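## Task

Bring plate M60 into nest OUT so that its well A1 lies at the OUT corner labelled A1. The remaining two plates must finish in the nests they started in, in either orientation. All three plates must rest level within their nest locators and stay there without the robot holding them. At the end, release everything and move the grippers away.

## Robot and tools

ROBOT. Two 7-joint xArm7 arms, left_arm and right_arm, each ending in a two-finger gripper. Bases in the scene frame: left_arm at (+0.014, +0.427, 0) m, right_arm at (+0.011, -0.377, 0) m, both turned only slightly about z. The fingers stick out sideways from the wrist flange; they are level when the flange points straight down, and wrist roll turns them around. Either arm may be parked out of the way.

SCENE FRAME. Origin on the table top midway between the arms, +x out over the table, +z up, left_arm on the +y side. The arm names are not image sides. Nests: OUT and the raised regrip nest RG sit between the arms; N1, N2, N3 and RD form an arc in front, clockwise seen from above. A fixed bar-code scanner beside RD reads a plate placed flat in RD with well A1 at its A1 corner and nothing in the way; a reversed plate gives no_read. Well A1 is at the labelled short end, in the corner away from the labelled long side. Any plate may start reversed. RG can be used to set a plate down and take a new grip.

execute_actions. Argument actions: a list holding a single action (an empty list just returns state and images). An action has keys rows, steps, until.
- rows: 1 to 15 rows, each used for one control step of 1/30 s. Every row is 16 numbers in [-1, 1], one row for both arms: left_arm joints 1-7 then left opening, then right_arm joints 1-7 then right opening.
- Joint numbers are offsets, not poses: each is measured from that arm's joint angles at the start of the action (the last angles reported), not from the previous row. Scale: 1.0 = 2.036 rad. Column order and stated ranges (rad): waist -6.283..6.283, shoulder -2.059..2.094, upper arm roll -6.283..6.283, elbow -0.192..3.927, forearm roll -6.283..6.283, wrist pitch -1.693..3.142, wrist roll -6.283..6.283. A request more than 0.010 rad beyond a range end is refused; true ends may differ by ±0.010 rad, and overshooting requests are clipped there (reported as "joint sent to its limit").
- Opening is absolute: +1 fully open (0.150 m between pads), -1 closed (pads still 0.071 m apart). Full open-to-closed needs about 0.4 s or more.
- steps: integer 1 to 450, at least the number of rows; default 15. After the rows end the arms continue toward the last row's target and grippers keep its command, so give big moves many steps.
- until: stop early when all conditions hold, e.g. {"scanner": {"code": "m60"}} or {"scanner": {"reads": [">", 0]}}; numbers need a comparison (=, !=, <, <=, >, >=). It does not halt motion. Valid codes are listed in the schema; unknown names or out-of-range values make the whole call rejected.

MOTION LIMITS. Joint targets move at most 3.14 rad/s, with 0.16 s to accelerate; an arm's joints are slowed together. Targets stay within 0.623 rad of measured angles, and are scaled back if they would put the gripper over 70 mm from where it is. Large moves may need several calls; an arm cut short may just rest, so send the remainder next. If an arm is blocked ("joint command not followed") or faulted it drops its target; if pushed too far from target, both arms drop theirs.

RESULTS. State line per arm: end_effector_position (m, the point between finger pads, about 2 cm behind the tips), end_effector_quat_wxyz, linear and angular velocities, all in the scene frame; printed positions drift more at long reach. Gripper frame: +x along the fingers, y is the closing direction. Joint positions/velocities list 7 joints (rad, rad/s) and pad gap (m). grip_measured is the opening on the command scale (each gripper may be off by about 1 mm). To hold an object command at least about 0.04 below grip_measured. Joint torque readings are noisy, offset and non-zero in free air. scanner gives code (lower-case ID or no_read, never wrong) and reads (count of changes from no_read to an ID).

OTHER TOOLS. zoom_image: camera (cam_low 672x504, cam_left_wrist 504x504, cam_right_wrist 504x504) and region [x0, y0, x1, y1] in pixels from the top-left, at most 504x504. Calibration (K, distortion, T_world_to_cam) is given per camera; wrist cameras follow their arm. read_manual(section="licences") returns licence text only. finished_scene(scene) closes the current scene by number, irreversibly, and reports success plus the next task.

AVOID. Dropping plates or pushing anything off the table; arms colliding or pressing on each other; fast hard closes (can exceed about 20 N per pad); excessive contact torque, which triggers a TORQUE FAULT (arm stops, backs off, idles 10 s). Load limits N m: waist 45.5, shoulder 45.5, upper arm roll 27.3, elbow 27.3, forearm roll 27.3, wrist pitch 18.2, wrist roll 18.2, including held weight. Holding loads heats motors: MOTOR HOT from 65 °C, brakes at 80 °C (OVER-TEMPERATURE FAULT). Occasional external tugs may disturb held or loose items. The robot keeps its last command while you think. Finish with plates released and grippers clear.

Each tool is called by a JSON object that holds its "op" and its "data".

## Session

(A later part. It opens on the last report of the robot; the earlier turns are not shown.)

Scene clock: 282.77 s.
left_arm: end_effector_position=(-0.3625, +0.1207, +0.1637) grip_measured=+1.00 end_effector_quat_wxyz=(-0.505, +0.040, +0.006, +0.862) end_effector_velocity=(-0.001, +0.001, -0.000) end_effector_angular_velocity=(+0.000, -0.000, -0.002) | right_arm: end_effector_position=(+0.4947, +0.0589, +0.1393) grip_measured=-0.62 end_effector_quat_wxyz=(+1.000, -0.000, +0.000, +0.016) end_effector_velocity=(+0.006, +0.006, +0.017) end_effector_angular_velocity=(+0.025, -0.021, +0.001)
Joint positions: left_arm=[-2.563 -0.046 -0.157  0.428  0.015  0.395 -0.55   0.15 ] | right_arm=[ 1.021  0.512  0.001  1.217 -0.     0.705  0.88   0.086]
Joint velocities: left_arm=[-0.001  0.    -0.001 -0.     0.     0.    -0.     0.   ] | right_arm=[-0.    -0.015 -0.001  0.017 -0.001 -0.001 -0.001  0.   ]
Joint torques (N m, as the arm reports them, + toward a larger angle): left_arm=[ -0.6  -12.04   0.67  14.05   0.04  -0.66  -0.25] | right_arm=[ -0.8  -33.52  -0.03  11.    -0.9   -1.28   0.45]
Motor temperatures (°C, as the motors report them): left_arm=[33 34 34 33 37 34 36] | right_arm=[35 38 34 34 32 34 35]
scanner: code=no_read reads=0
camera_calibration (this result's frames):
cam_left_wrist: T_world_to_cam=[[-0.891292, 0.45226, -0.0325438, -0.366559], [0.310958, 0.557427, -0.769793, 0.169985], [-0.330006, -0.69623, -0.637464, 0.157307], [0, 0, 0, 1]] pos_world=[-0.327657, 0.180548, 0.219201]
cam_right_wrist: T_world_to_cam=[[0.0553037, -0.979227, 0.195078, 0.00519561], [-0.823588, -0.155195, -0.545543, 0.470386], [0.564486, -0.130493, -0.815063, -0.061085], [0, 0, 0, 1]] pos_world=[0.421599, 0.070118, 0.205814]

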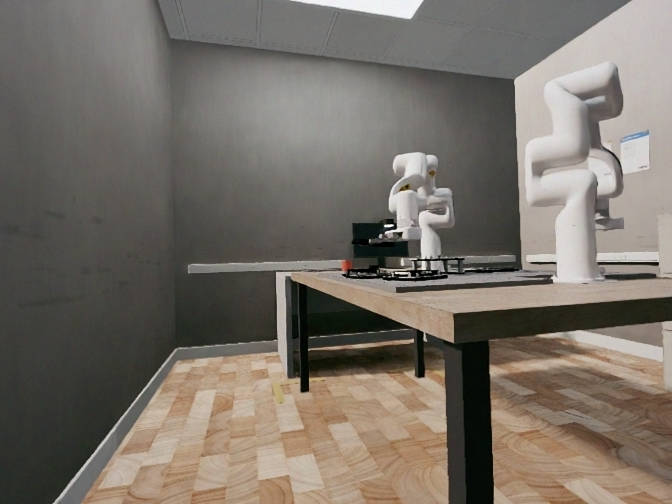

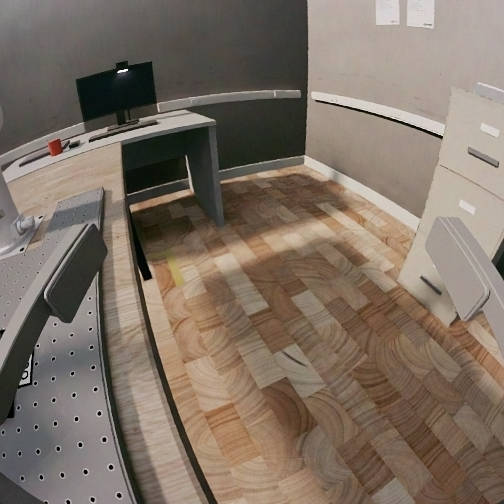

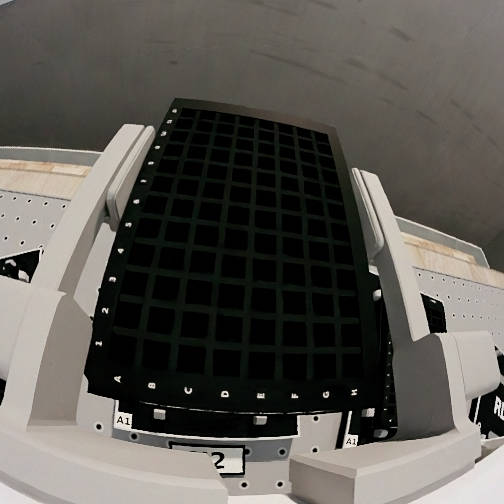

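{"op": "execute_actions", "data": {"actions": [{"rows":[[-0.02,0,0,0,0,0,0,1,0.010,-0.0025,0,-0.004,0,-0.0015,0.010,-0.75],[-0.04,0,0,0,0,0,0,1,0.025,-0.006,0,-0.010,0,-0.0036,0.026,-0.75],[-0.06,0,0,0,0,0,0,1,0.045,-0.011,0,-0.018,0,-0.0066,0.046,-0.75],[-0.08,0,0,0,0,0,0,1,0.065,-0.016,0,-0.026,0,-0.0095,0.067,-0.75],[-0.1,0,0,0,0,0,0,1,0.085,-0.021,0,-0.034,0,-0.0124,0.087,-0.75],[-0.12,0,0,0,0,0,0,1,0.105,-0.026,0,-0.042,0,-0.0154,0.108,-0.75],[-0.14,0,0,0,0,0,0,1,0.125,-0.031,0,-0.050,0,-0.0183,0.128,-0.75],[-0.16,0,0,0,0,0,0,1,0.145,-0.0365,0,-0.058,0,-0.0212,0.149,-0.75],[-0.18,0,0,0,0,0,0,1,0.165,-0.0416,0,-0.066,0,-0.024,0.169,-0.75],[-0.2,0,0,0,0,0,0,1,0.185,-0.0466,0,-0.074,0,-0.027,0.190,-0.75],[-0.22,0,0,0,0,0,0,1,0.205,-0.0516,0,-0.082,0,-0.030,0.210,-0.75],[-0.24,0,0,0,0,0,0,1,0.225,-0.0567,0,-0.090,0,-0.033,0.231,-0.75],[-0.26,0,0,0,0,0,0,1,0.245,-0.0617,0,-0.098,0,-0.036,0.251,-0.75],[-0.28,0,0,0,0,0,0,1,0.265,-0.0668,0,-0.1055,0,-0.0388,0.272,-0.75],[-0.3,0,0,0,0,0,0,1,0.283,-0.0713,0,-0.1127,0,-0.0414,0.2903,-0.75]],"steps":17}]}}

Scene clock: 314.80 s.
left_arm: end_effector_position=(-0.4539, +0.2981, +0.1638) grip_measured=+1.00 end_effector_quat_wxyz=(-0.317, +0.040, -0.002, +0.948) end_effector_velocity=(-0.112, +0.408, -0.000) end_effector_angular_velocity=(-0.000, -0.000, -0.873) | right_arm: end_effector_position=(+0.3074, +0.1175, +0.1408) grip_measured=-0.62 end_effector_quat_wxyz=(+1.000, -0.000, +0.000, +0.013) end_effector_velocity=(-0.421, +0.042, +0.004) end_effector_angular_velocity=(+0.000, -0.005, -0.028)
Joint positions: left_arm=[-2.976 -0.046 -0.158  0.428  0.016  0.395 -0.549  0.15 ] | right_arm=[ 1.387  0.421  0.003  1.071 -0.001  0.651  1.253  0.086]
Joint velocities: left_arm=[-0.874  0.     0.003 -0.001  0.    -0.001  0.002  0.   ] | right_arm=[ 0.819 -0.208 -0.006 -0.325 -0.001 -0.12   0.842  0.   ]
Joint torques (N m, as the arm reports them, + toward a larger angle): left_arm=[ -0.43 -12.73   0.74  13.56   0.16  -0.63  -0.33] | right_arm=[ -1.7  -32.14  -0.34  10.17  -0.94  -0.98   0.25]
Motor temperatures (°C, as the motors report them): left_arm=[33 34 34 33 37 34 36] | right_arm=[35 39 34 35 32 34 35]
scanner: code=no_read reads=0
camera_calibration (this result's frames):
cam_left_wrist: T_world_to_cam=[[-0.633735, 0.772866, -0.0325265, -0.506897], [0.50899, 0.384961, -0.769893, 0.240883], [-0.582502, -0.504464, -0.637344, 0.0788983], [0, 0, 0, 1]] pos_world=[-0.397887, 0.338834, 0.219252]
cam_right_wrist: T_world_to_cam=[[0.0497263, -0.979504, 0.195192, 0.0743136], [-0.824857, -0.150471, -0.544949, 0.325747], [0.56315, -0.133907, -0.815433, 0.0543952], [0, 0, 0, 1]] pos_world=[0.234367, 0.12909, 0.207366]

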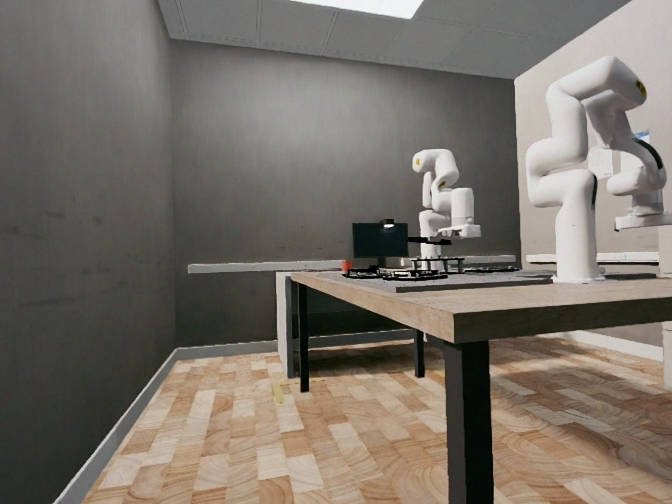

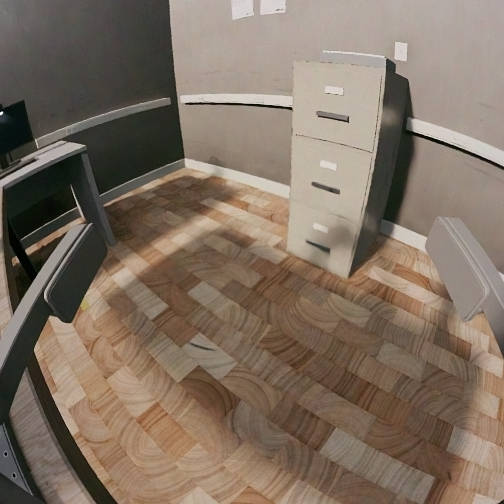

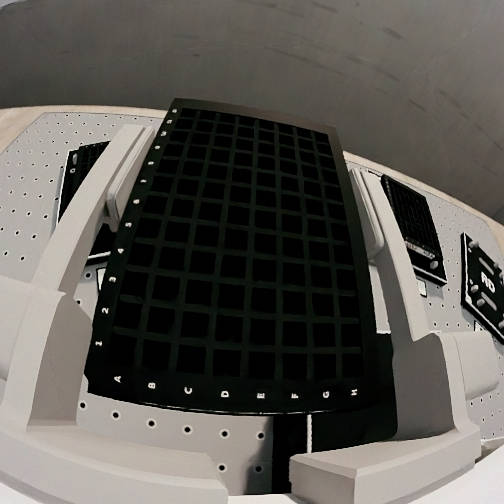

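{"op": "execute_actions", "data": {"actions": [{"rows":[[0,0,0,0,0,0,0,1,0.116,-0.029,0,-0.046,0,-0.017,0.119,-0.75],[0,0,0,0,0,0,0,1,0.135,-0.034,0,-0.054,0,-0.020,0.139,-0.75],[0,0,0,0,0,0,0,1,0.154,-0.039,0,-0.061,0,-0.022,0.159,-0.75],[0,0,0,0,0,0,0,1,0.174,-0.044,0,-0.069,0,-0.025,0.179,-0.75],[0,0,0,0,0,0,0,1,0.193,-0.049,0,-0.077,0,-0.028,0.199,-0.75],[0,0,0,0,0,0,0,1,0.212,-0.054,0,-0.085,0,-0.031,0.219,-0.75],[0,0,0,0,0,0,0,1,0.232,-0.059,0,-0.092,0,-0.034,0.238,-0.75],[0,0,0,0,0,0,0,1,0.251,-0.064,0,-0.100,0,-0.037,0.258,-0.75],[0,0,0,0,0,0,0,1,0.270,-0.069,0,-0.108,0,-0.039,0.278,-0.75],[0,0,0,0,0,0,0,1,0.290,-0.073,0,-0.115,0,-0.042,0.298,-0.75],[0,0,0,0,0,0,0,1,0.309,-0.078,0,-0.123,0,-0.045,0.318,-0.75],[0,0,0,0,0,0,0,1,0.328,-0.083,0,-0.131,0,-0.048,0.338,-0.75],[0,0,0,0,0,0,0,1,0.347,-0.088,0,-0.138,0,-0.051,0.358,-0.75],[0,0,0,0,0,0,0,1,0.367,-0.093,0,-0.146,0,-0.053,0.377,-0.75],[0,0,0,0,0,0,0,1,0.386,-0.0979,0,-0.1537,0,-0.0562,0.3973,-0.75]],"steps":27}]}}

Scene clock: 330.33 s.
left_arm: end_effector_position=(-0.4539, +0.2981, +0.1638) grip_measured=+1.00 end_effector_quat_wxyz=(-0.317, +0.040, -0.002, +0.948) end_effector_velocity=(+0.000, -0.001, +0.001) end_effector_angular_velocity=(-0.000, +0.003, +0.002) | right_arm: end_effector_position=(-0.0451, +0.0067, +0.1400) grip_measured=-0.62 end_effector_quat_wxyz=(+1.000, -0.001, +0.000, +0.005) end_effector_velocity=(-0.013, -0.034, +0.001) end_effector_angular_velocity=(+0.011, -0.007, -0.093)
Joint positions: left_arm=[-2.976 -0.046 -0.158  0.428  0.016  0.395 -0.549  0.15 ] | right_arm=[ 2.167  0.223  0.006  0.761 -0.001  0.539  2.053  0.086]
Joint velocities: left_arm=[ 0.001 -0.002  0.    -0.    -0.001 -0.001 -0.     0.   ] | right_arm=[ 0.105 -0.031 -0.054 -0.047  0.002 -0.022  0.144 -0.   ]
Joint torques (N m, as the arm reports them, + toward a larger angle): left_arm=[ -0.15 -12.95   0.78  14.16   0.12  -0.73  -0.52] | right_arm=[ -5.13 -24.43  -3.64   9.51  -0.73  -1.07   0.35]
Motor temperatures (°C, as the motors report them): left_arm=[33 34 34 33 37 34 36] | right_arm=[35 39 34 35 32 34 35]
scanner: code=no_read reads=0
camera_calibration (this result's frames):
cam_left_wrist: T_world_to_cam=[[-0.633647, 0.772938, -0.0325296, -0.506927], [0.509034, 0.3849, -0.769893, 0.240909], [-0.582559, -0.504399, -0.637343, 0.0788712], [0, 0, 0, 1]] pos_world=[-0.397896, 0.33888, 0.219252]
cam_right_wrist: T_world_to_cam=[[0.0341101, -0.980036, 0.195874, -0.0172824], [-0.826987, -0.137727, -0.545091, 0.0177713], [0.561186, -0.143392, -0.815174, 0.237354], [0, 0, 0, 1]] pos_world=[-0.117913, 0.0195449, 0.206557]

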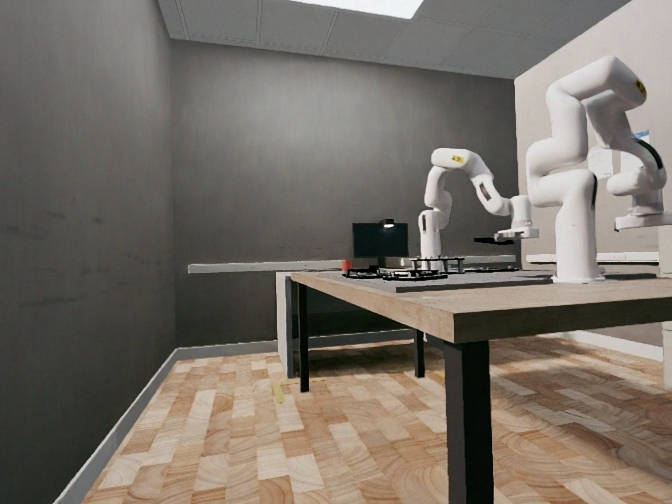

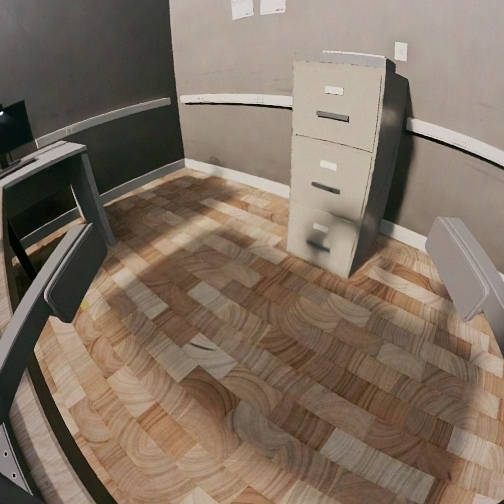

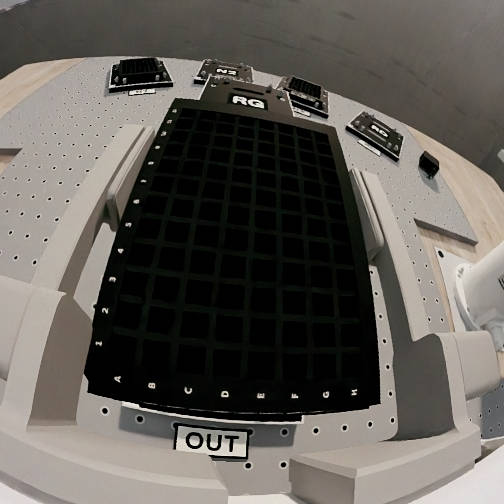

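{"op": "execute_actions", "data": {"actions": []}}

{"op": "zoom_image", "data": {"camera": "cam_right_wrist", "region": [70, 370, 400, 480]}}

Scene clock: 341.10 s.
left_arm: end_effector_position=(-0.4539, +0.2981, +0.1638) grip_measured=+1.00 end_effector_quat_wxyz=(-0.317, +0.040, -0.002, +0.948) end_effector_velocity=(+0.000, -0.000, +0.000) end_effector_angular_velocity=(-0.000, +0.001, +0.001) | right_arm: end_effector_position=(-0.0456, +0.0047, +0.1402) grip_measured=-0.62 end_effector_quat_wxyz=(+1.000, -0.000, +0.000, +0.001) end_effector_velocity=(+0.000, +0.000, +0.000) end_effector_angular_velocity=(+0.001, +0.000, -0.002)
Joint positions: left_arm=[-2.976 -0.046 -0.158  0.428  0.016  0.395 -0.549  0.15 ] | right_arm=[ 2.173  0.221  0.003  0.759 -0.001  0.537  2.062  0.086]
Joint velocities: left_arm=[ 0.001 -0.001 -0.001 -0.    -0.    -0.001 -0.     0.   ] | right_arm=[-0.    -0.    -0.001  0.    -0.    -0.001  0.001  0.   ]
Joint torques (N m, as the arm reports them, + toward a larger angle): left_arm=[ -0.64 -12.45   0.49  13.98  -0.14  -0.48  -0.38] | right_arm=[ -0.7  -24.97   0.28   9.44  -0.9   -1.09   0.38]
Motor temperatures (°C, as the motors report them): left_arm=[33 34 34 33 37 34 36] | right_arm=[35 38 34 35 32 34 35]
scanner: code=no_read reads=0
camera_calibration (this result's frames):
cam_left_wrist: T_world_to_cam=[[-0.633735, 0.772866, -0.0325266, -0.506897], [0.50899, 0.38496, -0.769892, 0.240883], [-0.582502, -0.504463, -0.637344, 0.0788982], [0, 0, 0, 1]] pos_world=[-0.397887, 0.338835, 0.219252]
cam_right_wrist: T_world_to_cam=[[0.0272612, -0.980459, 0.194824, -0.0194065], [-0.827756, -0.131407, -0.545484, 0.0171648], [0.560426, -0.146396, -0.815163, 0.237483], [0, 0, 0, 1]] pos_world=[-0.118354, 0.0179949, 0.206731]

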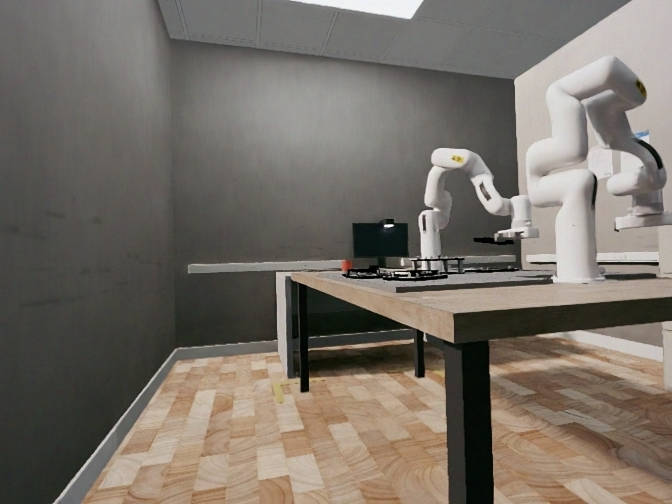

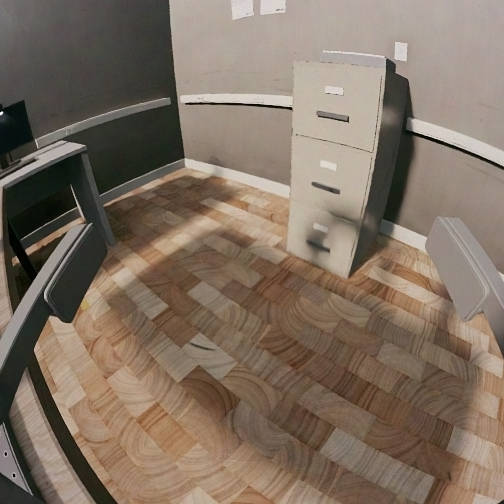

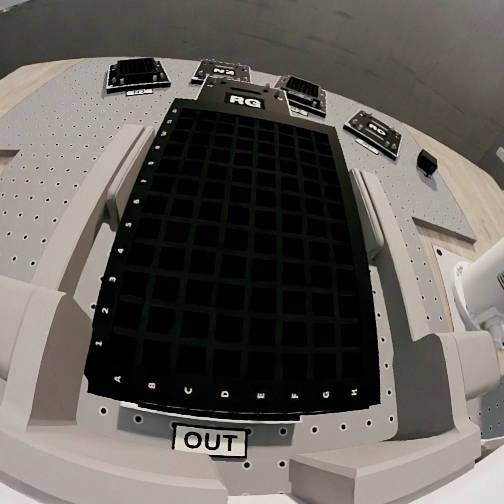

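Region (70, 370, 400, 480) of cam_right_wrist's 504x504 image, scaled by 1.527, with more detail than that image has.

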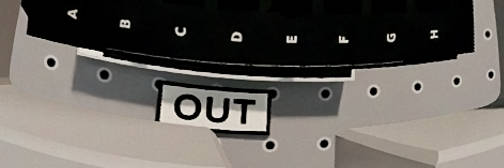

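{"op": "execute_actions", "data": {"actions": [{"rows":[[0,0,0,0,0,0,0,1,-0.004,0.02,0,-0.003,0,-0.022,-0.004,-0.75],[0,0,0,0,0,0,0,1,-0.006,0.04,0,-0.005,0,-0.044,-0.006,-0.75],[0,0,0,0,0,0,0,1,-0.008,0.06,0,-0.007,0,-0.066,-0.008,-0.75],[0,0,0,0,0,0,0,1,-0.0084,0.0847,0,-0.0089,0,-0.0936,-0.0084,-0.75]],"steps":24}]}}

{"op": "zoom_image", "data": {"camera": "cam_right_wrist", "region": [40, 330, 440, 480]}}

Scene clock: 376.33 s.
left_arm: end_effector_position=(-0.4539, +0.2981, +0.1638) grip_measured=+1.00 end_effector_quat_wxyz=(-0.317, +0.040, -0.002, +0.948) end_effector_velocity=(-0.000, +0.001, +0.001) end_effector_angular_velocity=(-0.000, +0.002, -0.001) | right_arm: end_effector_position=(-0.0358, +0.0018, +0.0752) grip_measured=-0.62 end_effector_quat_wxyz=(+1.000, +0.000, +0.001, +0.001) end_effector_velocity=(+0.000, -0.001, -0.001) end_effector_angular_velocity=(-0.002, -0.001, -0.000)
Joint positions: left_arm=[-2.976 -0.046 -0.158  0.428  0.016  0.395 -0.549  0.15 ] | right_arm=[ 2.156  0.393  0.003  0.741 -0.001  0.347  2.045  0.086]
Joint velocities: left_arm=[-0.002 -0.001 -0.     0.     0.     0.    -0.001  0.   ] | right_arm=[ 0.001  0.003 -0.    -0.001  0.    -0.001  0.001  0.   ]
Joint torques (N m, as the arm reports them, + toward a larger angle): left_arm=[ -0.37 -12.86   0.72  14.09   0.23  -0.62  -0.33] | right_arm=[ -0.72 -26.69   0.14   7.94  -0.85  -0.82   0.38]
Motor temperatures (°C, as the motors report them): left_arm=[33 34 34 33 37 34 36] | right_arm=[35 38 34 35 32 34 34]
scanner: code=no_read reads=0
camera_calibration (this result's frames):
cam_left_wrist: T_world_to_cam=[[-0.633735, 0.772866, -0.0325267, -0.506897], [0.50899, 0.384961, -0.769892, 0.240883], [-0.582502, -0.504463, -0.637344, 0.0788983], [0, 0, 0, 1]] pos_world=[-0.397887, 0.338835, 0.219252]
cam_right_wrist: T_world_to_cam=[[0.0273331, -0.980495, 0.194632, -0.0098597], [-0.828129, -0.131261, -0.544952, -0.0106653], [0.559871, -0.146285, -0.815564, 0.17862], [0, 0, 0, 1]] pos_world=[-0.108567, 0.0150621, 0.141783]

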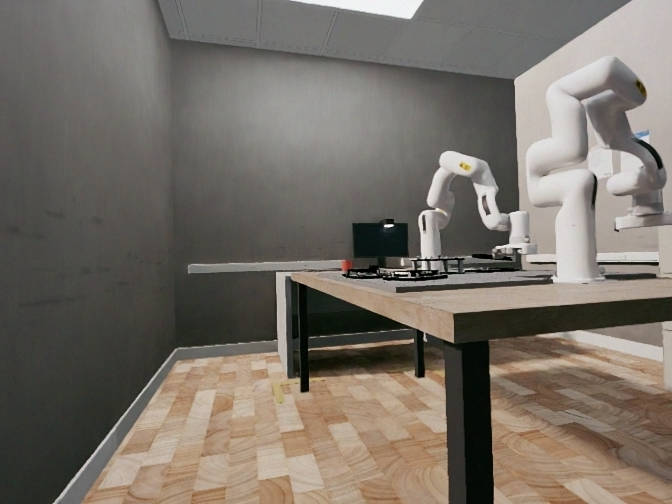

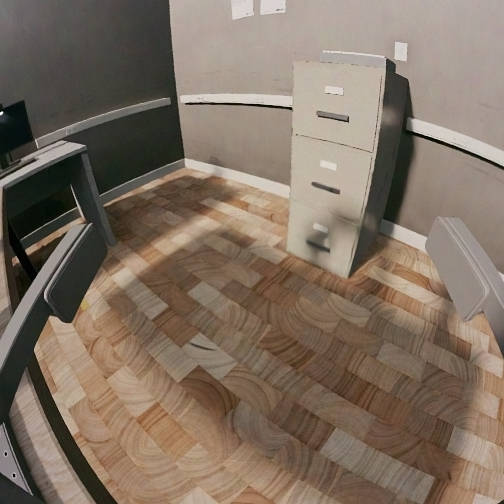

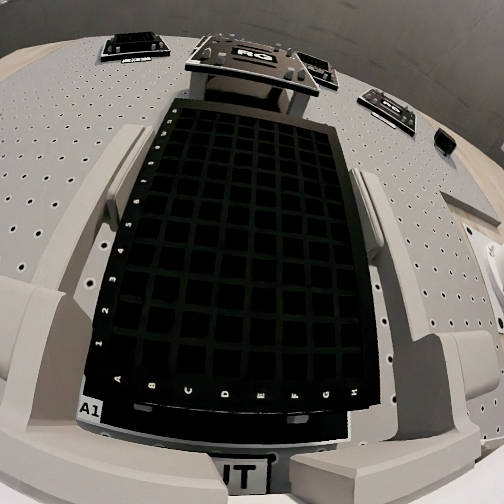

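Region (40, 330, 440, 480) of cam_right_wrist's 504x504 image, scaled by 1.260, with more detail than that image has; it fills the top 189 rows of this view, and the rest is white.

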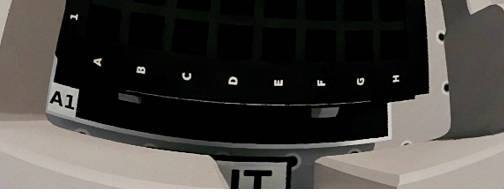

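{"op": "execute_actions", "data": {"actions": [{"rows":[[0,0,0,0,0,0,0,1,-0.002,0.005,0,0.0012,0,-0.0038,-0.002,-0.75],[0,0,0,0,0,0,0,1,-0.002,0.010,0,0.0025,0,-0.0075,-0.002,-0.75],[0,0,0,0,0,0,0,1,-0.002,0.015,0,0.0037,0,-0.0113,-0.002,-0.75],[0,0,0,0,0,0,0,1,-0.002,0.020,0,0.005,0,-0.015,-0.002,-0.75],[0,0,0,0,0,0,0,1,-0.002,0.025,0,0.0062,0,-0.0188,-0.002,-0.75],[0,0,0,0,0,0,0,1,-0.002,0.030,0,0.0074,0,-0.0226,-0.002,-0.75],[0,0,0,0,0,0,0,1,-0.002,0.035,0,0.0087,0,-0.0263,-0.002,-0.75],[0,0,0,0,0,0,0,1,-0.002,0.040,0,0.0099,0,-0.030,-0.002,-0.75],[0,0,0,0,0,0,0,1,-0.002,0.044,0,0.0109,0,-0.033,-0.002,-0.75],[0,0,0,0,0,0,0,1,-0.002,0.048,0,0.0119,0,-0.036,-0.002,-0.75],[0,0,0,0,0,0,0,1,-0.002,0.052,0,0.0129,0,-0.039,-0.002,-0.75],[0,0,0,0,0,0,0,1,-0.002,0.055,0,0.0136,0,-0.0414,-0.002,-0.75],[0,0,0,0,0,0,0,1,-0.002,0.058,0,0.0144,0,-0.0436,-0.002,-0.75],[0,0,0,0,0,0,0,1,-0.002,0.060,0,0.0149,0,-0.0451,-0.002,-0.75]],"steps":26}]}}

Scene clock: 395.03 s.
left_arm: end_effector_position=(-0.4539, +0.2981, +0.1638) grip_measured=+1.00 end_effector_quat_wxyz=(-0.317, +0.040, -0.002, +0.948) end_effector_velocity=(-0.000, +0.000, +0.000) end_effector_angular_velocity=(+0.000, +0.001, +0.001) | right_arm: end_effector_position=(-0.0356, +0.0050, +0.0385) grip_measured=-0.62 end_effector_quat_wxyz=(+1.000, +0.002, +0.002, +0.002) end_effector_velocity=(+0.001, -0.001, -0.003) end_effector_angular_velocity=(-0.006, -0.003, +0.005)
Joint positions: left_arm=[-2.976 -0.046 -0.158  0.428  0.016  0.395 -0.549  0.15 ] | right_arm=[ 2.152  0.514  0.003  0.773 -0.001  0.254  2.041  0.086]
Joint velocities: left_arm=[ 0.    -0.001 -0.001 -0.    -0.001 -0.001 -0.001  0.   ] | right_arm=[-0.     0.007  0.    -0.001 -0.002 -0.002 -0.002 -0.   ]
Joint torques (N m, as the arm reports them, + toward a larger angle): left_arm=[ -0.64 -12.67   0.61  13.91   0.03  -0.85  -0.42] | right_arm=[ -1.98 -16.98   0.11   3.34  -0.42  -0.35   0.35]
Motor temperatures (°C, as the motors report them): left_arm=[33 34 34 33 37 34 36] | right_arm=[35 38 34 35 32 34 34]
scanner: code=no_read reads=0
camera_calibration (this result's frames):
cam_left_wrist: T_world_to_cam=[[-0.633735, 0.772866, -0.0325267, -0.506897], [0.50899, 0.384961, -0.769892, 0.240883], [-0.582502, -0.504463, -0.637344, 0.0788983], [0, 0, 0, 1]] pos_world=[-0.397887, 0.338835, 0.219252]
cam_right_wrist: T_world_to_cam=[[0.0283475, -0.981123, 0.191296, 0.000538951], [-0.829139, -0.12997, -0.543724, -0.0301682], [0.558323, -0.143198, -0.817172, 0.149076], [0, 0, 0, 1]] pos_world=[-0.108261, 0.0179551, 0.105314]

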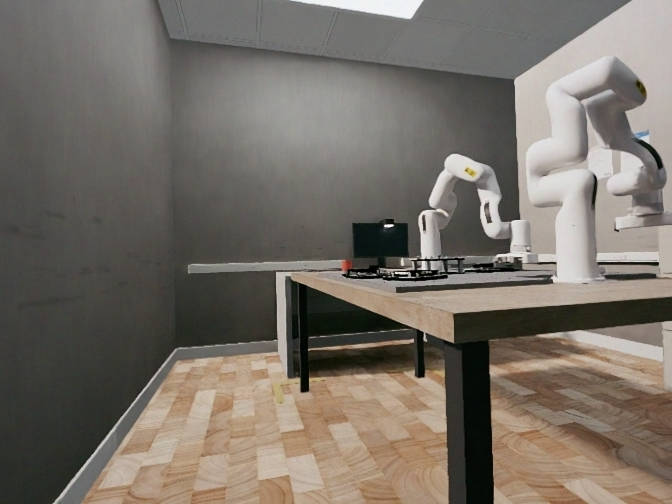

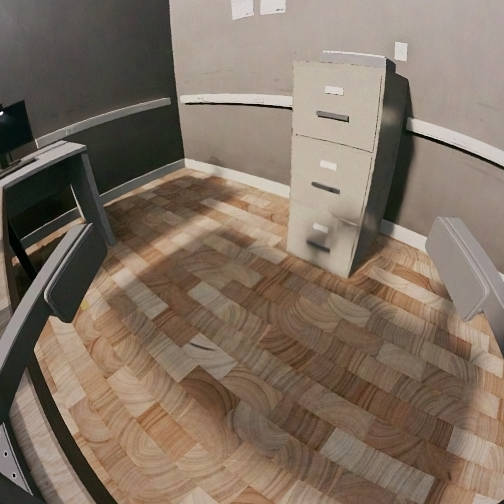

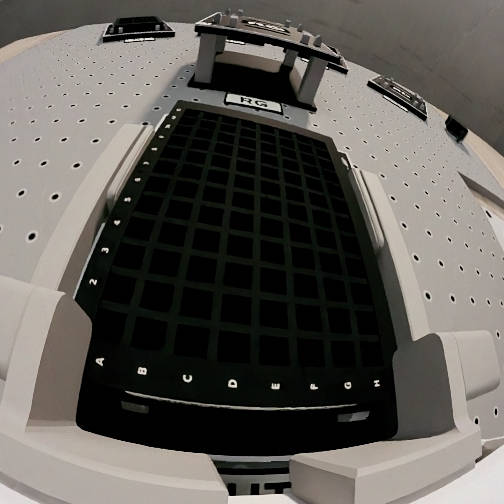

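{"op": "zoom_image", "data": {"camera": "cam_low", "region": [450, 235, 560, 285]}}

{"op": "zoom_image", "data": {"camera": "cam_right_wrist", "region": [60, 330, 420, 460]}}

Region (450, 235, 560, 285) of cam_low's 672x504 image, scaled by 4.582, with more detail than that image has; it fills the top 229 rows of this view, and the rest is white.

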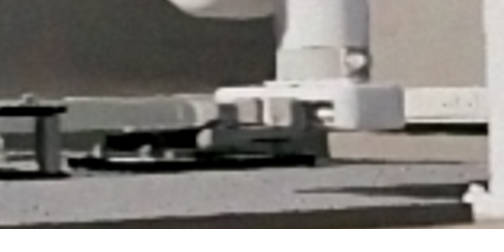

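Region (60, 330, 420, 460) of cam_right_wrist's 504x504 image, scaled by 1.400, with more detail than that image has; it fills the top 182 rows of this view, and the rest is white.

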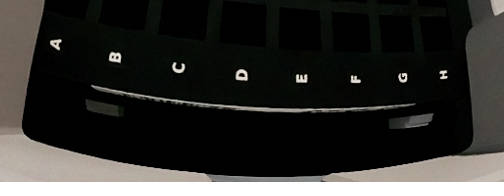

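{"op": "execute_actions", "data": {"actions": [{"rows":[[0,0,0,0,0,0,0,1,0,-0.006,0,-0.0015,0,0.0047,0,-0.75],[0,0,0,0,0,0,0,1,0,-0.0125,0,-0.003,0,0.0095,0,-0.75],[0,0,0,0,0,0,0,1,0,-0.0125,0,-0.003,0,0.0095,0,-0.75],[0,0,0,0,0,0,0,1,0,-0.0125,0,-0.003,0,0.0095,0,-0.75],[0,0,0,0,0,0,0,1,0,-0.0125,0,-0.003,0,0.0095,0,-0.75],[0,0,0,0,0,0,0,1,0.0016,-0.015,0,-0.0083,0,0.0067,0.0016,-0.75]],"steps":18}]}}

Scene clock: 424.67 s.
left_arm: end_effector_position=(-0.4539, +0.2981, +0.1638) grip_measured=+1.00 end_effector_quat_wxyz=(-0.317, +0.040, -0.002, +0.948) end_effector_velocity=(+0.000, -0.000, +0.000) end_effector_angular_velocity=(-0.000, +0.000, +0.002) | right_arm: end_effector_position=(-0.0352, +0.0014, +0.0460) grip_measured=-0.62 end_effector_quat_wxyz=(+1.000, +0.001, +0.001, +0.001) end_effector_velocity=(-0.002, +0.003, +0.003) end_effector_angular_velocity=(+0.011, +0.005, +0.004)
Joint positions: left_arm=[-2.976 -0.046 -0.158  0.428  0.016  0.395 -0.549  0.15 ] | right_arm=[ 2.155  0.484  0.003  0.755 -0.001  0.268  2.044  0.086]
Joint velocities: left_arm=[ 0.001 -0.001 -0.     0.     0.     0.    -0.001  0.   ] | right_arm=[ 0.002 -0.005  0.     0.004 -0.001 -0.002 -0.001  0.   ]
Joint torques (N m, as the arm reports them, + toward a larger angle): left_arm=[ -0.21 -12.52   0.65  13.86  -0.01  -0.78  -0.19] | right_arm=[ -1.27 -27.56   0.07   7.    -0.54  -1.07   0.59]
Motor temperatures (°C, as the motors report them): left_arm=[33 34 34 33 37 34 36] | right_arm=[35 38 34 34 32 34 35]
scanner: code=no_read reads=0
camera_calibration (this result's frames):
cam_left_wrist: T_world_to_cam=[[-0.633735, 0.772866, -0.0325267, -0.506897], [0.50899, 0.384961, -0.769892, 0.240883], [-0.582502, -0.504463, -0.637344, 0.0788983], [0, 0, 0, 1]] pos_world=[-0.397887, 0.338835, 0.219252]
cam_right_wrist: T_world_to_cam=[[0.0276593, -0.980856, 0.192758, -0.00457088], [-0.828766, -0.130319, -0.54421, -0.0261766], [0.558912, -0.144699, -0.816505, 0.154469], [0, 0, 0, 1]] pos_world=[-0.107903, 0.0144568, 0.11276]

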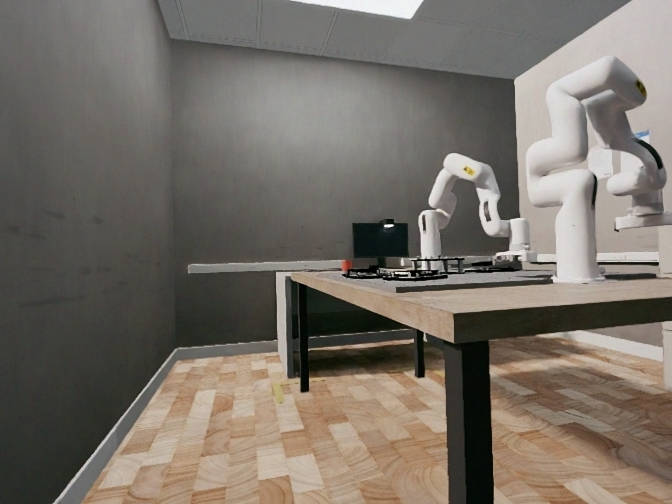

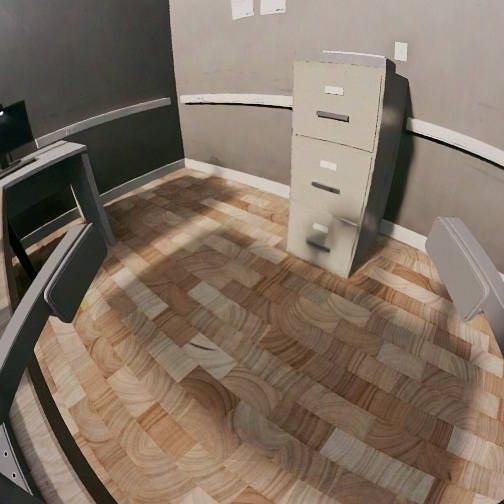

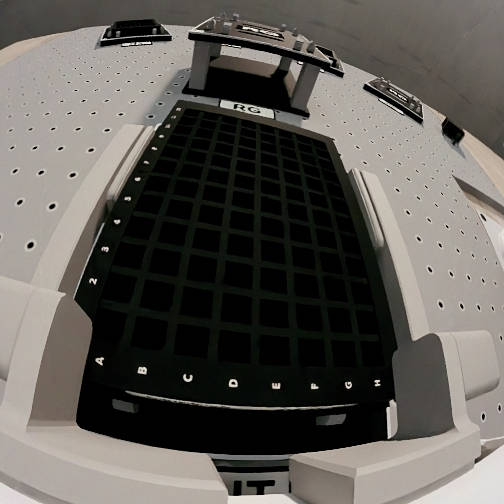

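{"op": "execute_actions", "data": {"actions": [{"rows":[[0,0,0,0,0,0,0,1,-0.0005,0.002,0,0.0012,0,-0.0013,-0.0005,-0.75],[0,0,0,0,0,0,0,1,-0.0005,0.004,0,0.002,0,-0.0026,-0.0005,-0.75],[0,0,0,0,0,0,0,1,-0.0005,0.006,0,0.0026,0,-0.0039,-0.0005,-0.75],[0,0,0,0,0,0,0,1,-0.0005,0.008,0,0.0032,0,-0.0052,-0.0005,-0.75],[0,0,0,0,0,0,0,1,-0.0005,0.010,0,0.0038,0,-0.0065,-0.0005,-0.75],[0,0,0,0,0,0,0,1,-0.0005,0.012,0,0.0045,0,-0.0077,-0.0005,-0.75],[0,0,0,0,0,0,0,1,-0.0005,0.014,0,0.0051,0,-0.009,-0.0005,-0.75],[0,0,0,0,0,0,0,1,-0.0005,0.016,0,0.0057,0,-0.0103,-0.0005,-0.75],[0,0,0,0,0,0,0,1,-0.0005,0.0175,0,0.0062,0,-0.0113,-0.0005,-0.75]],"steps":22}]}}

Scene clock: 448.40 s.
left_arm: end_effector_position=(-0.4539, +0.2981, +0.1638) grip_measured=+1.00 end_effector_quat_wxyz=(-0.317, +0.040, -0.002, +0.948) end_effector_velocity=(-0.000, +0.000, -0.000) end_effector_angular_velocity=(+0.000, +0.000, +0.000) | right_arm: end_effector_position=(-0.0359, +0.0038, +0.0366) grip_measured=-0.63 end_effector_quat_wxyz=(+1.000, +0.003, +0.002, +0.002) end_effector_velocity=(+0.001, -0.001, -0.001) end_effector_angular_velocity=(-0.004, -0.001, -0.003)
Joint positions: left_arm=[-2.976 -0.046 -0.158  0.428  0.016  0.395 -0.549  0.15 ] | right_arm=[ 2.154  0.518  0.002  0.77  -0.001  0.245  2.043  0.086]
Joint velocities: left_arm=[ 0.     0.    -0.001  0.    -0.    -0.    -0.     0.   ] | right_arm=[-0.001  0.002 -0.    -0.001  0.002  0.     0.001 -0.   ]
Joint torques (N m, as the arm reports them, + toward a larger angle): left_arm=[ -0.8  -12.55   0.55  13.84  -0.12  -0.57  -0.51] | right_arm=[ -1.42 -15.78   1.23   2.68  -0.02  -0.33   0.58]
Motor temperatures (°C, as the motors report them): left_arm=[33 34 34 33 37 34 36] | right_arm=[35 38 34 34 32 34 35]
scanner: code=no_read reads=0
camera_calibration (this result's frames):
cam_left_wrist: T_world_to_cam=[[-0.633735, 0.772866, -0.0325266, -0.506897], [0.50899, 0.384961, -0.769892, 0.240883], [-0.582502, -0.504464, -0.637344, 0.0788984], [0, 0, 0, 1]] pos_world=[-0.397887, 0.338835, 0.219252]
cam_right_wrist: T_world_to_cam=[[0.0284075, -0.981566, 0.189001, -0.000163438], [-0.829688, -0.128607, -0.543211, -0.0316058], [0.557504, -0.14138, -0.818047, 0.147502], [0, 0, 0, 1]] pos_world=[-0.108451, 0.0166287, 0.103526]

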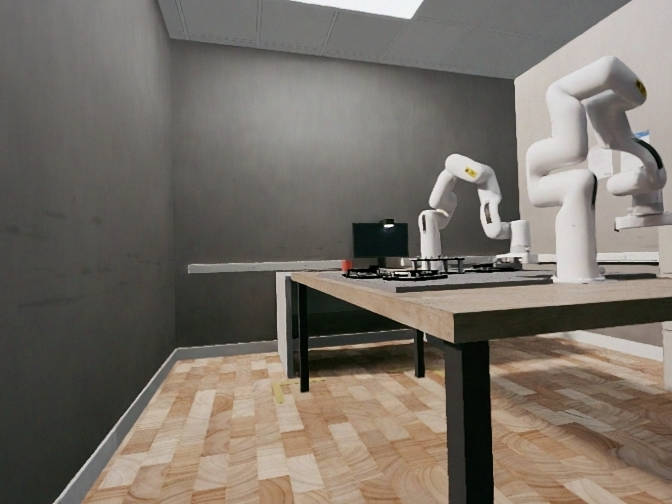

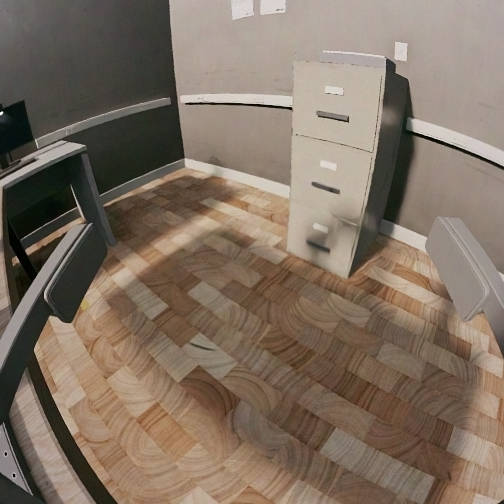

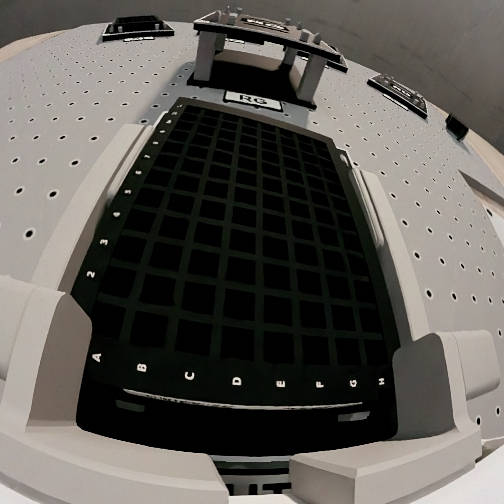

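{"op": "execute_actions", "data": {"actions": [{"rows":[[0,0,0,0,0,0,0,1,0,-0.004,0,-0.001,0,0.003,0,-0.6],[0,0,0,0,0,0,0,1,0,-0.004,0,-0.001,0,0.003,0,-0.5],[0,0,0,0,0,0,0,1,0,-0.004,0,-0.001,0,0.003,0,-0.4],[0,0,0,0,0,0,0,1,0,-0.004,0,-0.001,0,0.003,0,-0.3],[0,0,0,0,0,0,0,1,0,-0.004,0,-0.001,0,0.003,0,-0.3],[0,0,0,0,0,0,0,1,0,-0.004,0,-0.001,0,0.003,0,-0.3],[0,0,0,0,0,0,0,1,0,-0.004,0,-0.001,0,0.003,0,-0.3],[0,0,0,0,0,0,0,1,0,-0.004,0,-0.001,0,0.003,0,-0.3],[0,0,0,0,0,0,0,1,0,-0.03,0,-0.007,0,0.023,0,-0.3],[0,0,0,0,0,0,0,1,0,-0.06,0,-0.013,0,0.047,0,-0.3],[0,0,0,0,0,0,0,1,0,-0.10,0,-0.018,0,0.082,0,0.2],[0,0,0,0,0,0,0,1,0,-0.14,0,-0.016,0,0.124,0,1]],"steps":28}]}}

{"op": "zoom_image", "data": {"camera": "cam_right_wrist", "region": [90, 150, 410, 470]}}

{"op": "zoom_image", "data": {"camera": "cam_low", "region": [450, 245, 540, 285]}}

Scene clock: 464.63 s.
left_arm: end_effector_position=(-0.4539, +0.2981, +0.1638) grip_measured=+1.00 end_effector_quat_wxyz=(-0.317, +0.040, -0.002, +0.948) end_effector_velocity=(+0.000, +0.000, -0.001) end_effector_angular_velocity=(+0.000, -0.002, -0.002) | right_arm: end_effector_position=(-0.0360, +0.0043, +0.1303) grip_measured=+1.00 end_effector_quat_wxyz=(+1.000, +0.002, +0.001, +0.002) end_effector_velocity=(-0.001, +0.004, +0.005) end_effector_angular_velocity=(+0.013, +0.007, -0.001)
Joint positions: left_arm=[-2.976 -0.046 -0.158  0.428  0.016  0.395 -0.549  0.15 ] | right_arm=[ 2.154  0.234  0.002  0.736 -0.001  0.497  2.043  0.15 ]
Joint velocities: left_arm=[ 0.     0.001 -0.001 -0.     0.     0.     0.001  0.   ] | right_arm=[-0.001 -0.009 -0.001  0.007  0.     0.001 -0.001  0.   ]
Joint torques (N m, as the arm reports them, + toward a larger angle): left_arm=[ -0.55 -12.84   0.45  13.84   0.09  -0.68  -0.47] | right_arm=[ -0.57 -24.45   0.27   9.21  -1.11  -0.95   0.35]
Motor temperatures (°C, as the motors report them): left_arm=[33 34 34 33 37 34 36] | right_arm=[35 38 34 34 32 34 35]
scanner: code=no_read reads=0
camera_calibration (this result's frames):
cam_left_wrist: T_world_to_cam=[[-0.633735, 0.772866, -0.0325266, -0.506897], [0.50899, 0.384961, -0.769892, 0.240883], [-0.582502, -0.504464, -0.637344, 0.0788984], [0, 0, 0, 1]] pos_world=[-0.397887, 0.338835, 0.219252]
cam_right_wrist: T_world_to_cam=[[0.0282587, -0.981279, 0.190506, -0.0175445], [-0.828752, -0.129558, -0.544412, 0.0194465], [0.558901, -0.142498, -0.816899, 0.224225], [0, 0, 0, 1]] pos_world=[-0.108707, 0.0172549, 0.197098]

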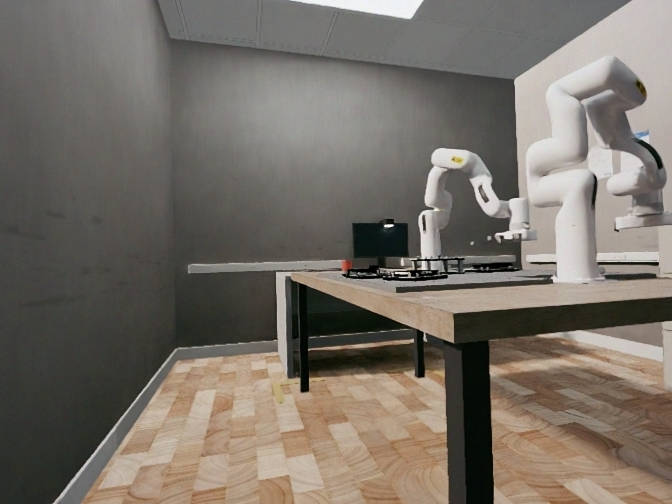

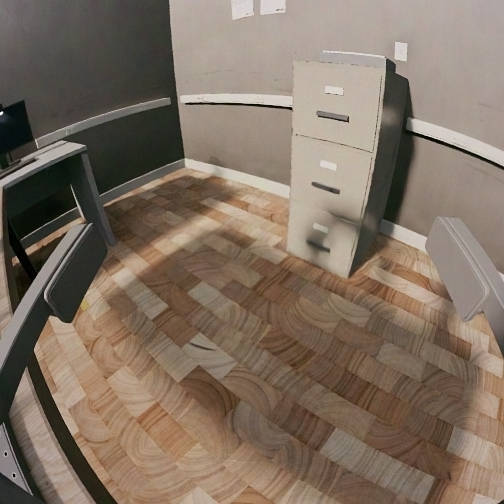

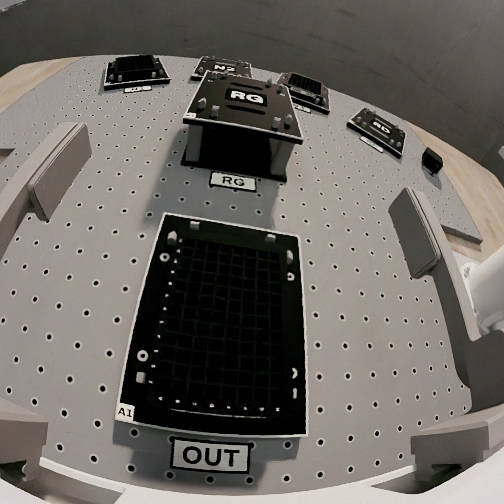

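Region (90, 150, 410, 470) of cam_right_wrist's 504x504 image, scaled by 1.575, with more detail than that image has.

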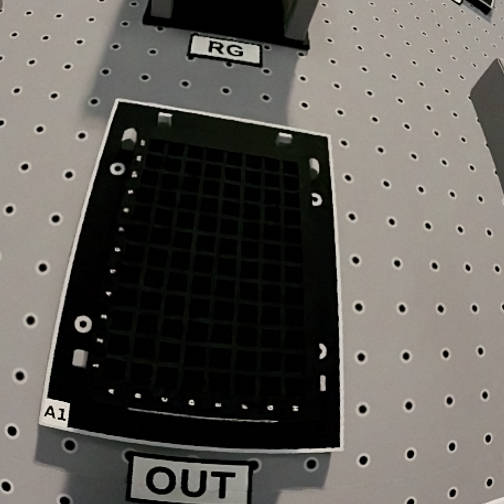

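Region (450, 245, 540, 285) of cam_low's 672x504 image, scaled by 5.600, with more detail than that image has.

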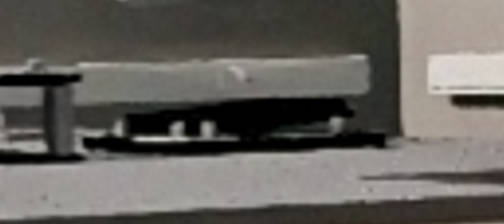

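{"op": "execute_actions", "data": {"actions": [{"rows":[[0,0,0,0,0,0,0,1,0.1031,0.1125,0,0.1205,0,0.0105,0.1031,-1]],"steps":20}]}}

{"op": "execute_actions", "data": {"actions": [{"rows":[[0,0,0,0,0,0,0,1,0,0.0717,0,0.0126,0,-0.0591,0,-1]],"steps":18}]}}

Scene clock: 480.70 s.
left_arm: end_effector_position=(-0.4539, +0.2981, +0.1638) grip_measured=+1.00 end_effector_quat_wxyz=(-0.317, +0.040, -0.002, +0.948) end_effector_velocity=(+0.000, +0.000, -0.001) end_effector_angular_velocity=(+0.000, -0.003, -0.001) | right_arm: end_effector_position=(-0.1495, +0.0038, +0.1002) grip_measured=-0.98 end_effector_quat_wxyz=(+1.000, +0.000, +0.000, +0.001) end_effector_velocity=(-0.010, -0.005, -0.002) end_effector_angular_velocity=(-0.007, +0.003, +0.021)
Joint positions: left_arm=[-2.976 -0.046 -0.158  0.428  0.016  0.395 -0.549  0.15 ] | right_arm=[ 2.363  0.462  0.001  0.981 -0.001  0.518  2.253  0.072]
Joint velocities: left_arm=[ 0.001  0.001 -0.001 -0.    -0.     0.001  0.001  0.   ] | right_arm=[ 0.01   0.006  0.015  0.004  0.     0.001  0.002 -0.   ]
Joint torques (N m, as the arm reports them, + toward a larger angle): left_arm=[ -0.54 -12.65   0.47  14.17   0.06  -0.82  -0.43] | right_arm=[ -0.98 -30.88   0.26   9.14  -0.85  -1.04   0.36]
Motor temperatures (°C, as the motors report them): left_arm=[33 34 34 33 37 34 36] | right_arm=[35 38 34 35 32 34 35]
scanner: code=no_read reads=0
camera_calibration (this result's frames):
cam_left_wrist: T_world_to_cam=[[-0.633735, 0.772866, -0.0325266, -0.506897], [0.50899, 0.384961, -0.769892, 0.240883], [-0.582502, -0.504464, -0.637344, 0.0788985], [0, 0, 0, 1]] pos_world=[-0.397887, 0.338834, 0.219252]
cam_right_wrist: T_world_to_cam=[[0.0254054, -0.980543, 0.194652, -0.00995557], [-0.827873, -0.129778, -0.545697, -0.0907498], [0.560341, -0.147283, -0.815062, 0.263007], [0, 0, 0, 1]] pos_world=[-0.22225, 0.0171973, 0.166783]

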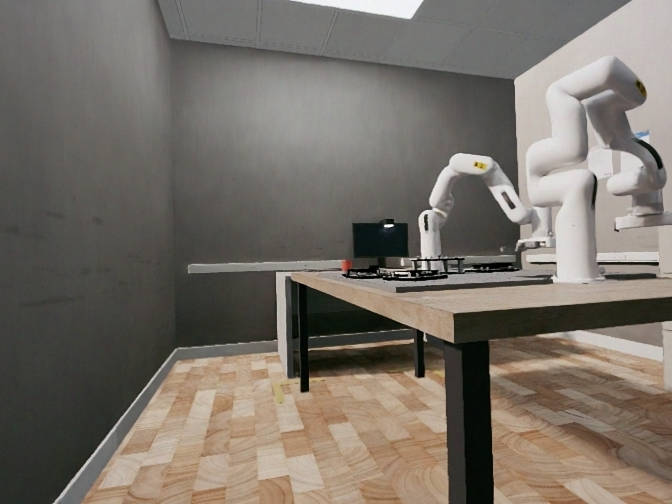

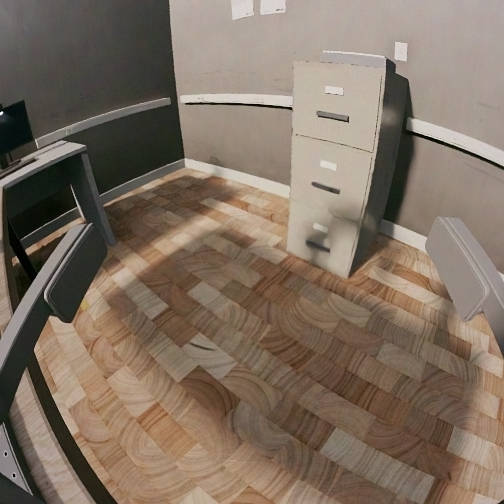

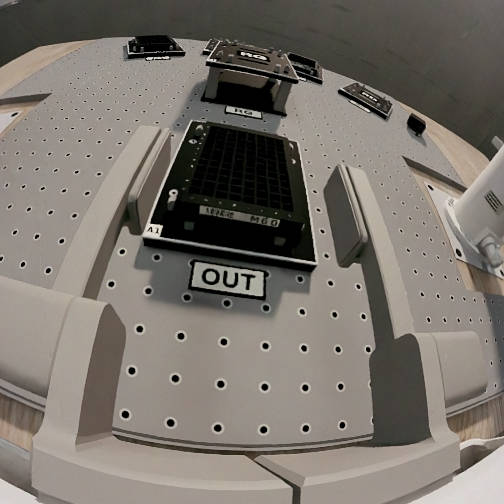

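Scene clock: 481.30 s.
left_arm: end_effector_position=(-0.4539, +0.2981, +0.1638) grip_measured=+1.00 end_effector_quat_wxyz=(-0.317, +0.040, -0.002, +0.948) end_effector_velocity=(+0.000, -0.001, -0.001) end_effector_angular_velocity=(-0.000, -0.002, +0.001) | right_arm: end_effector_position=(-0.1497, +0.0040, +0.0456) grip_measured=-0.98 end_effector_quat_wxyz=(+1.000, +0.000, +0.000, +0.000) end_effector_velocity=(+0.002, -0.003, -0.003) end_effector_angular_velocity=(-0.008, -0.006, -0.000)
Joint positions: left_arm=[-2.976 -0.046 -0.158  0.428  0.016  0.395 -0.549  0.15 ] | right_arm=[ 2.363  0.608  0.001  1.007 -0.001  0.398  2.253  0.072]
Joint velocities: left_arm=[ 0.001  0.001  0.     0.     0.001  0.001 -0.001  0.   ] | right_arm=[ 0.     0.006  0.001 -0.004 -0.001  0.     0.002 -0.   ]
Joint torques (N m, as the arm reports them, + toward a larger angle): left_arm=[ -0.27 -12.99   0.69  14.11   0.14  -0.65  -0.38] | right_arm=[ -1.11 -32.26  -0.11   8.46  -0.62  -1.03   0.37]
Motor temperatures (°C, as the motors report them): left_arm=[33 34 34 33 37 34 36] | right_arm=[35 38 34 35 32 34 35]
scanner: code=no_read reads=0
camera_calibration (this result's frames):
cam_left_wrist: T_world_to_cam=[[-0.633735, 0.772866, -0.0325265, -0.506897], [0.50899, 0.384961, -0.769892, 0.240883], [-0.582502, -0.504464, -0.637344, 0.0788984], [0, 0, 0, 1]] pos_world=[-0.397887, 0.338834, 0.219252]
cam_right_wrist: T_world_to_cam=[[0.0254977, -0.980668, 0.19401, 0.000933771], [-0.82831, -0.129381, -0.545126, -0.120778], [0.559689, -0.146801, -0.815596, 0.218568], [0, 0, 0, 1]] pos_world=[-0.222396, 0.0173753, 0.112243]

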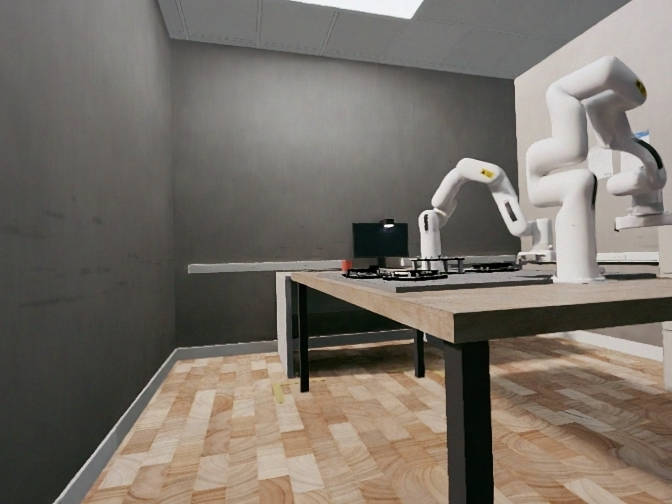

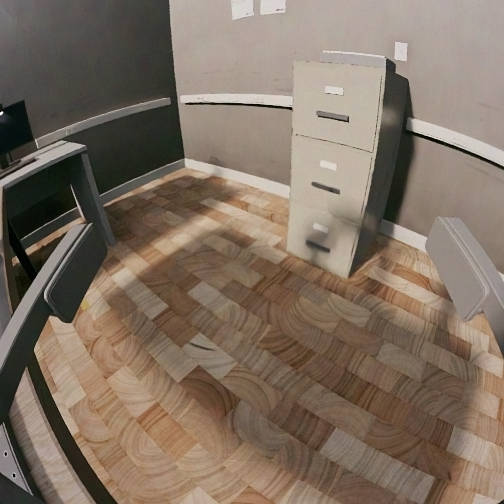

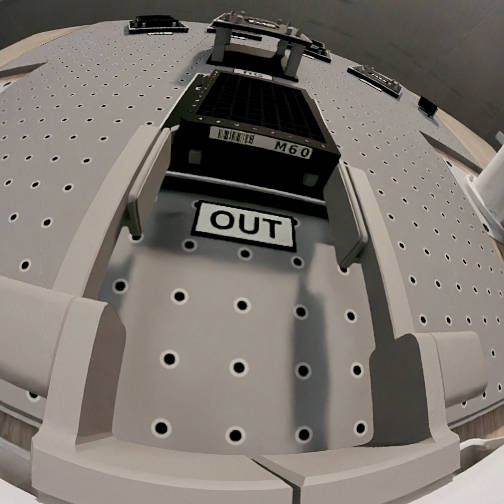

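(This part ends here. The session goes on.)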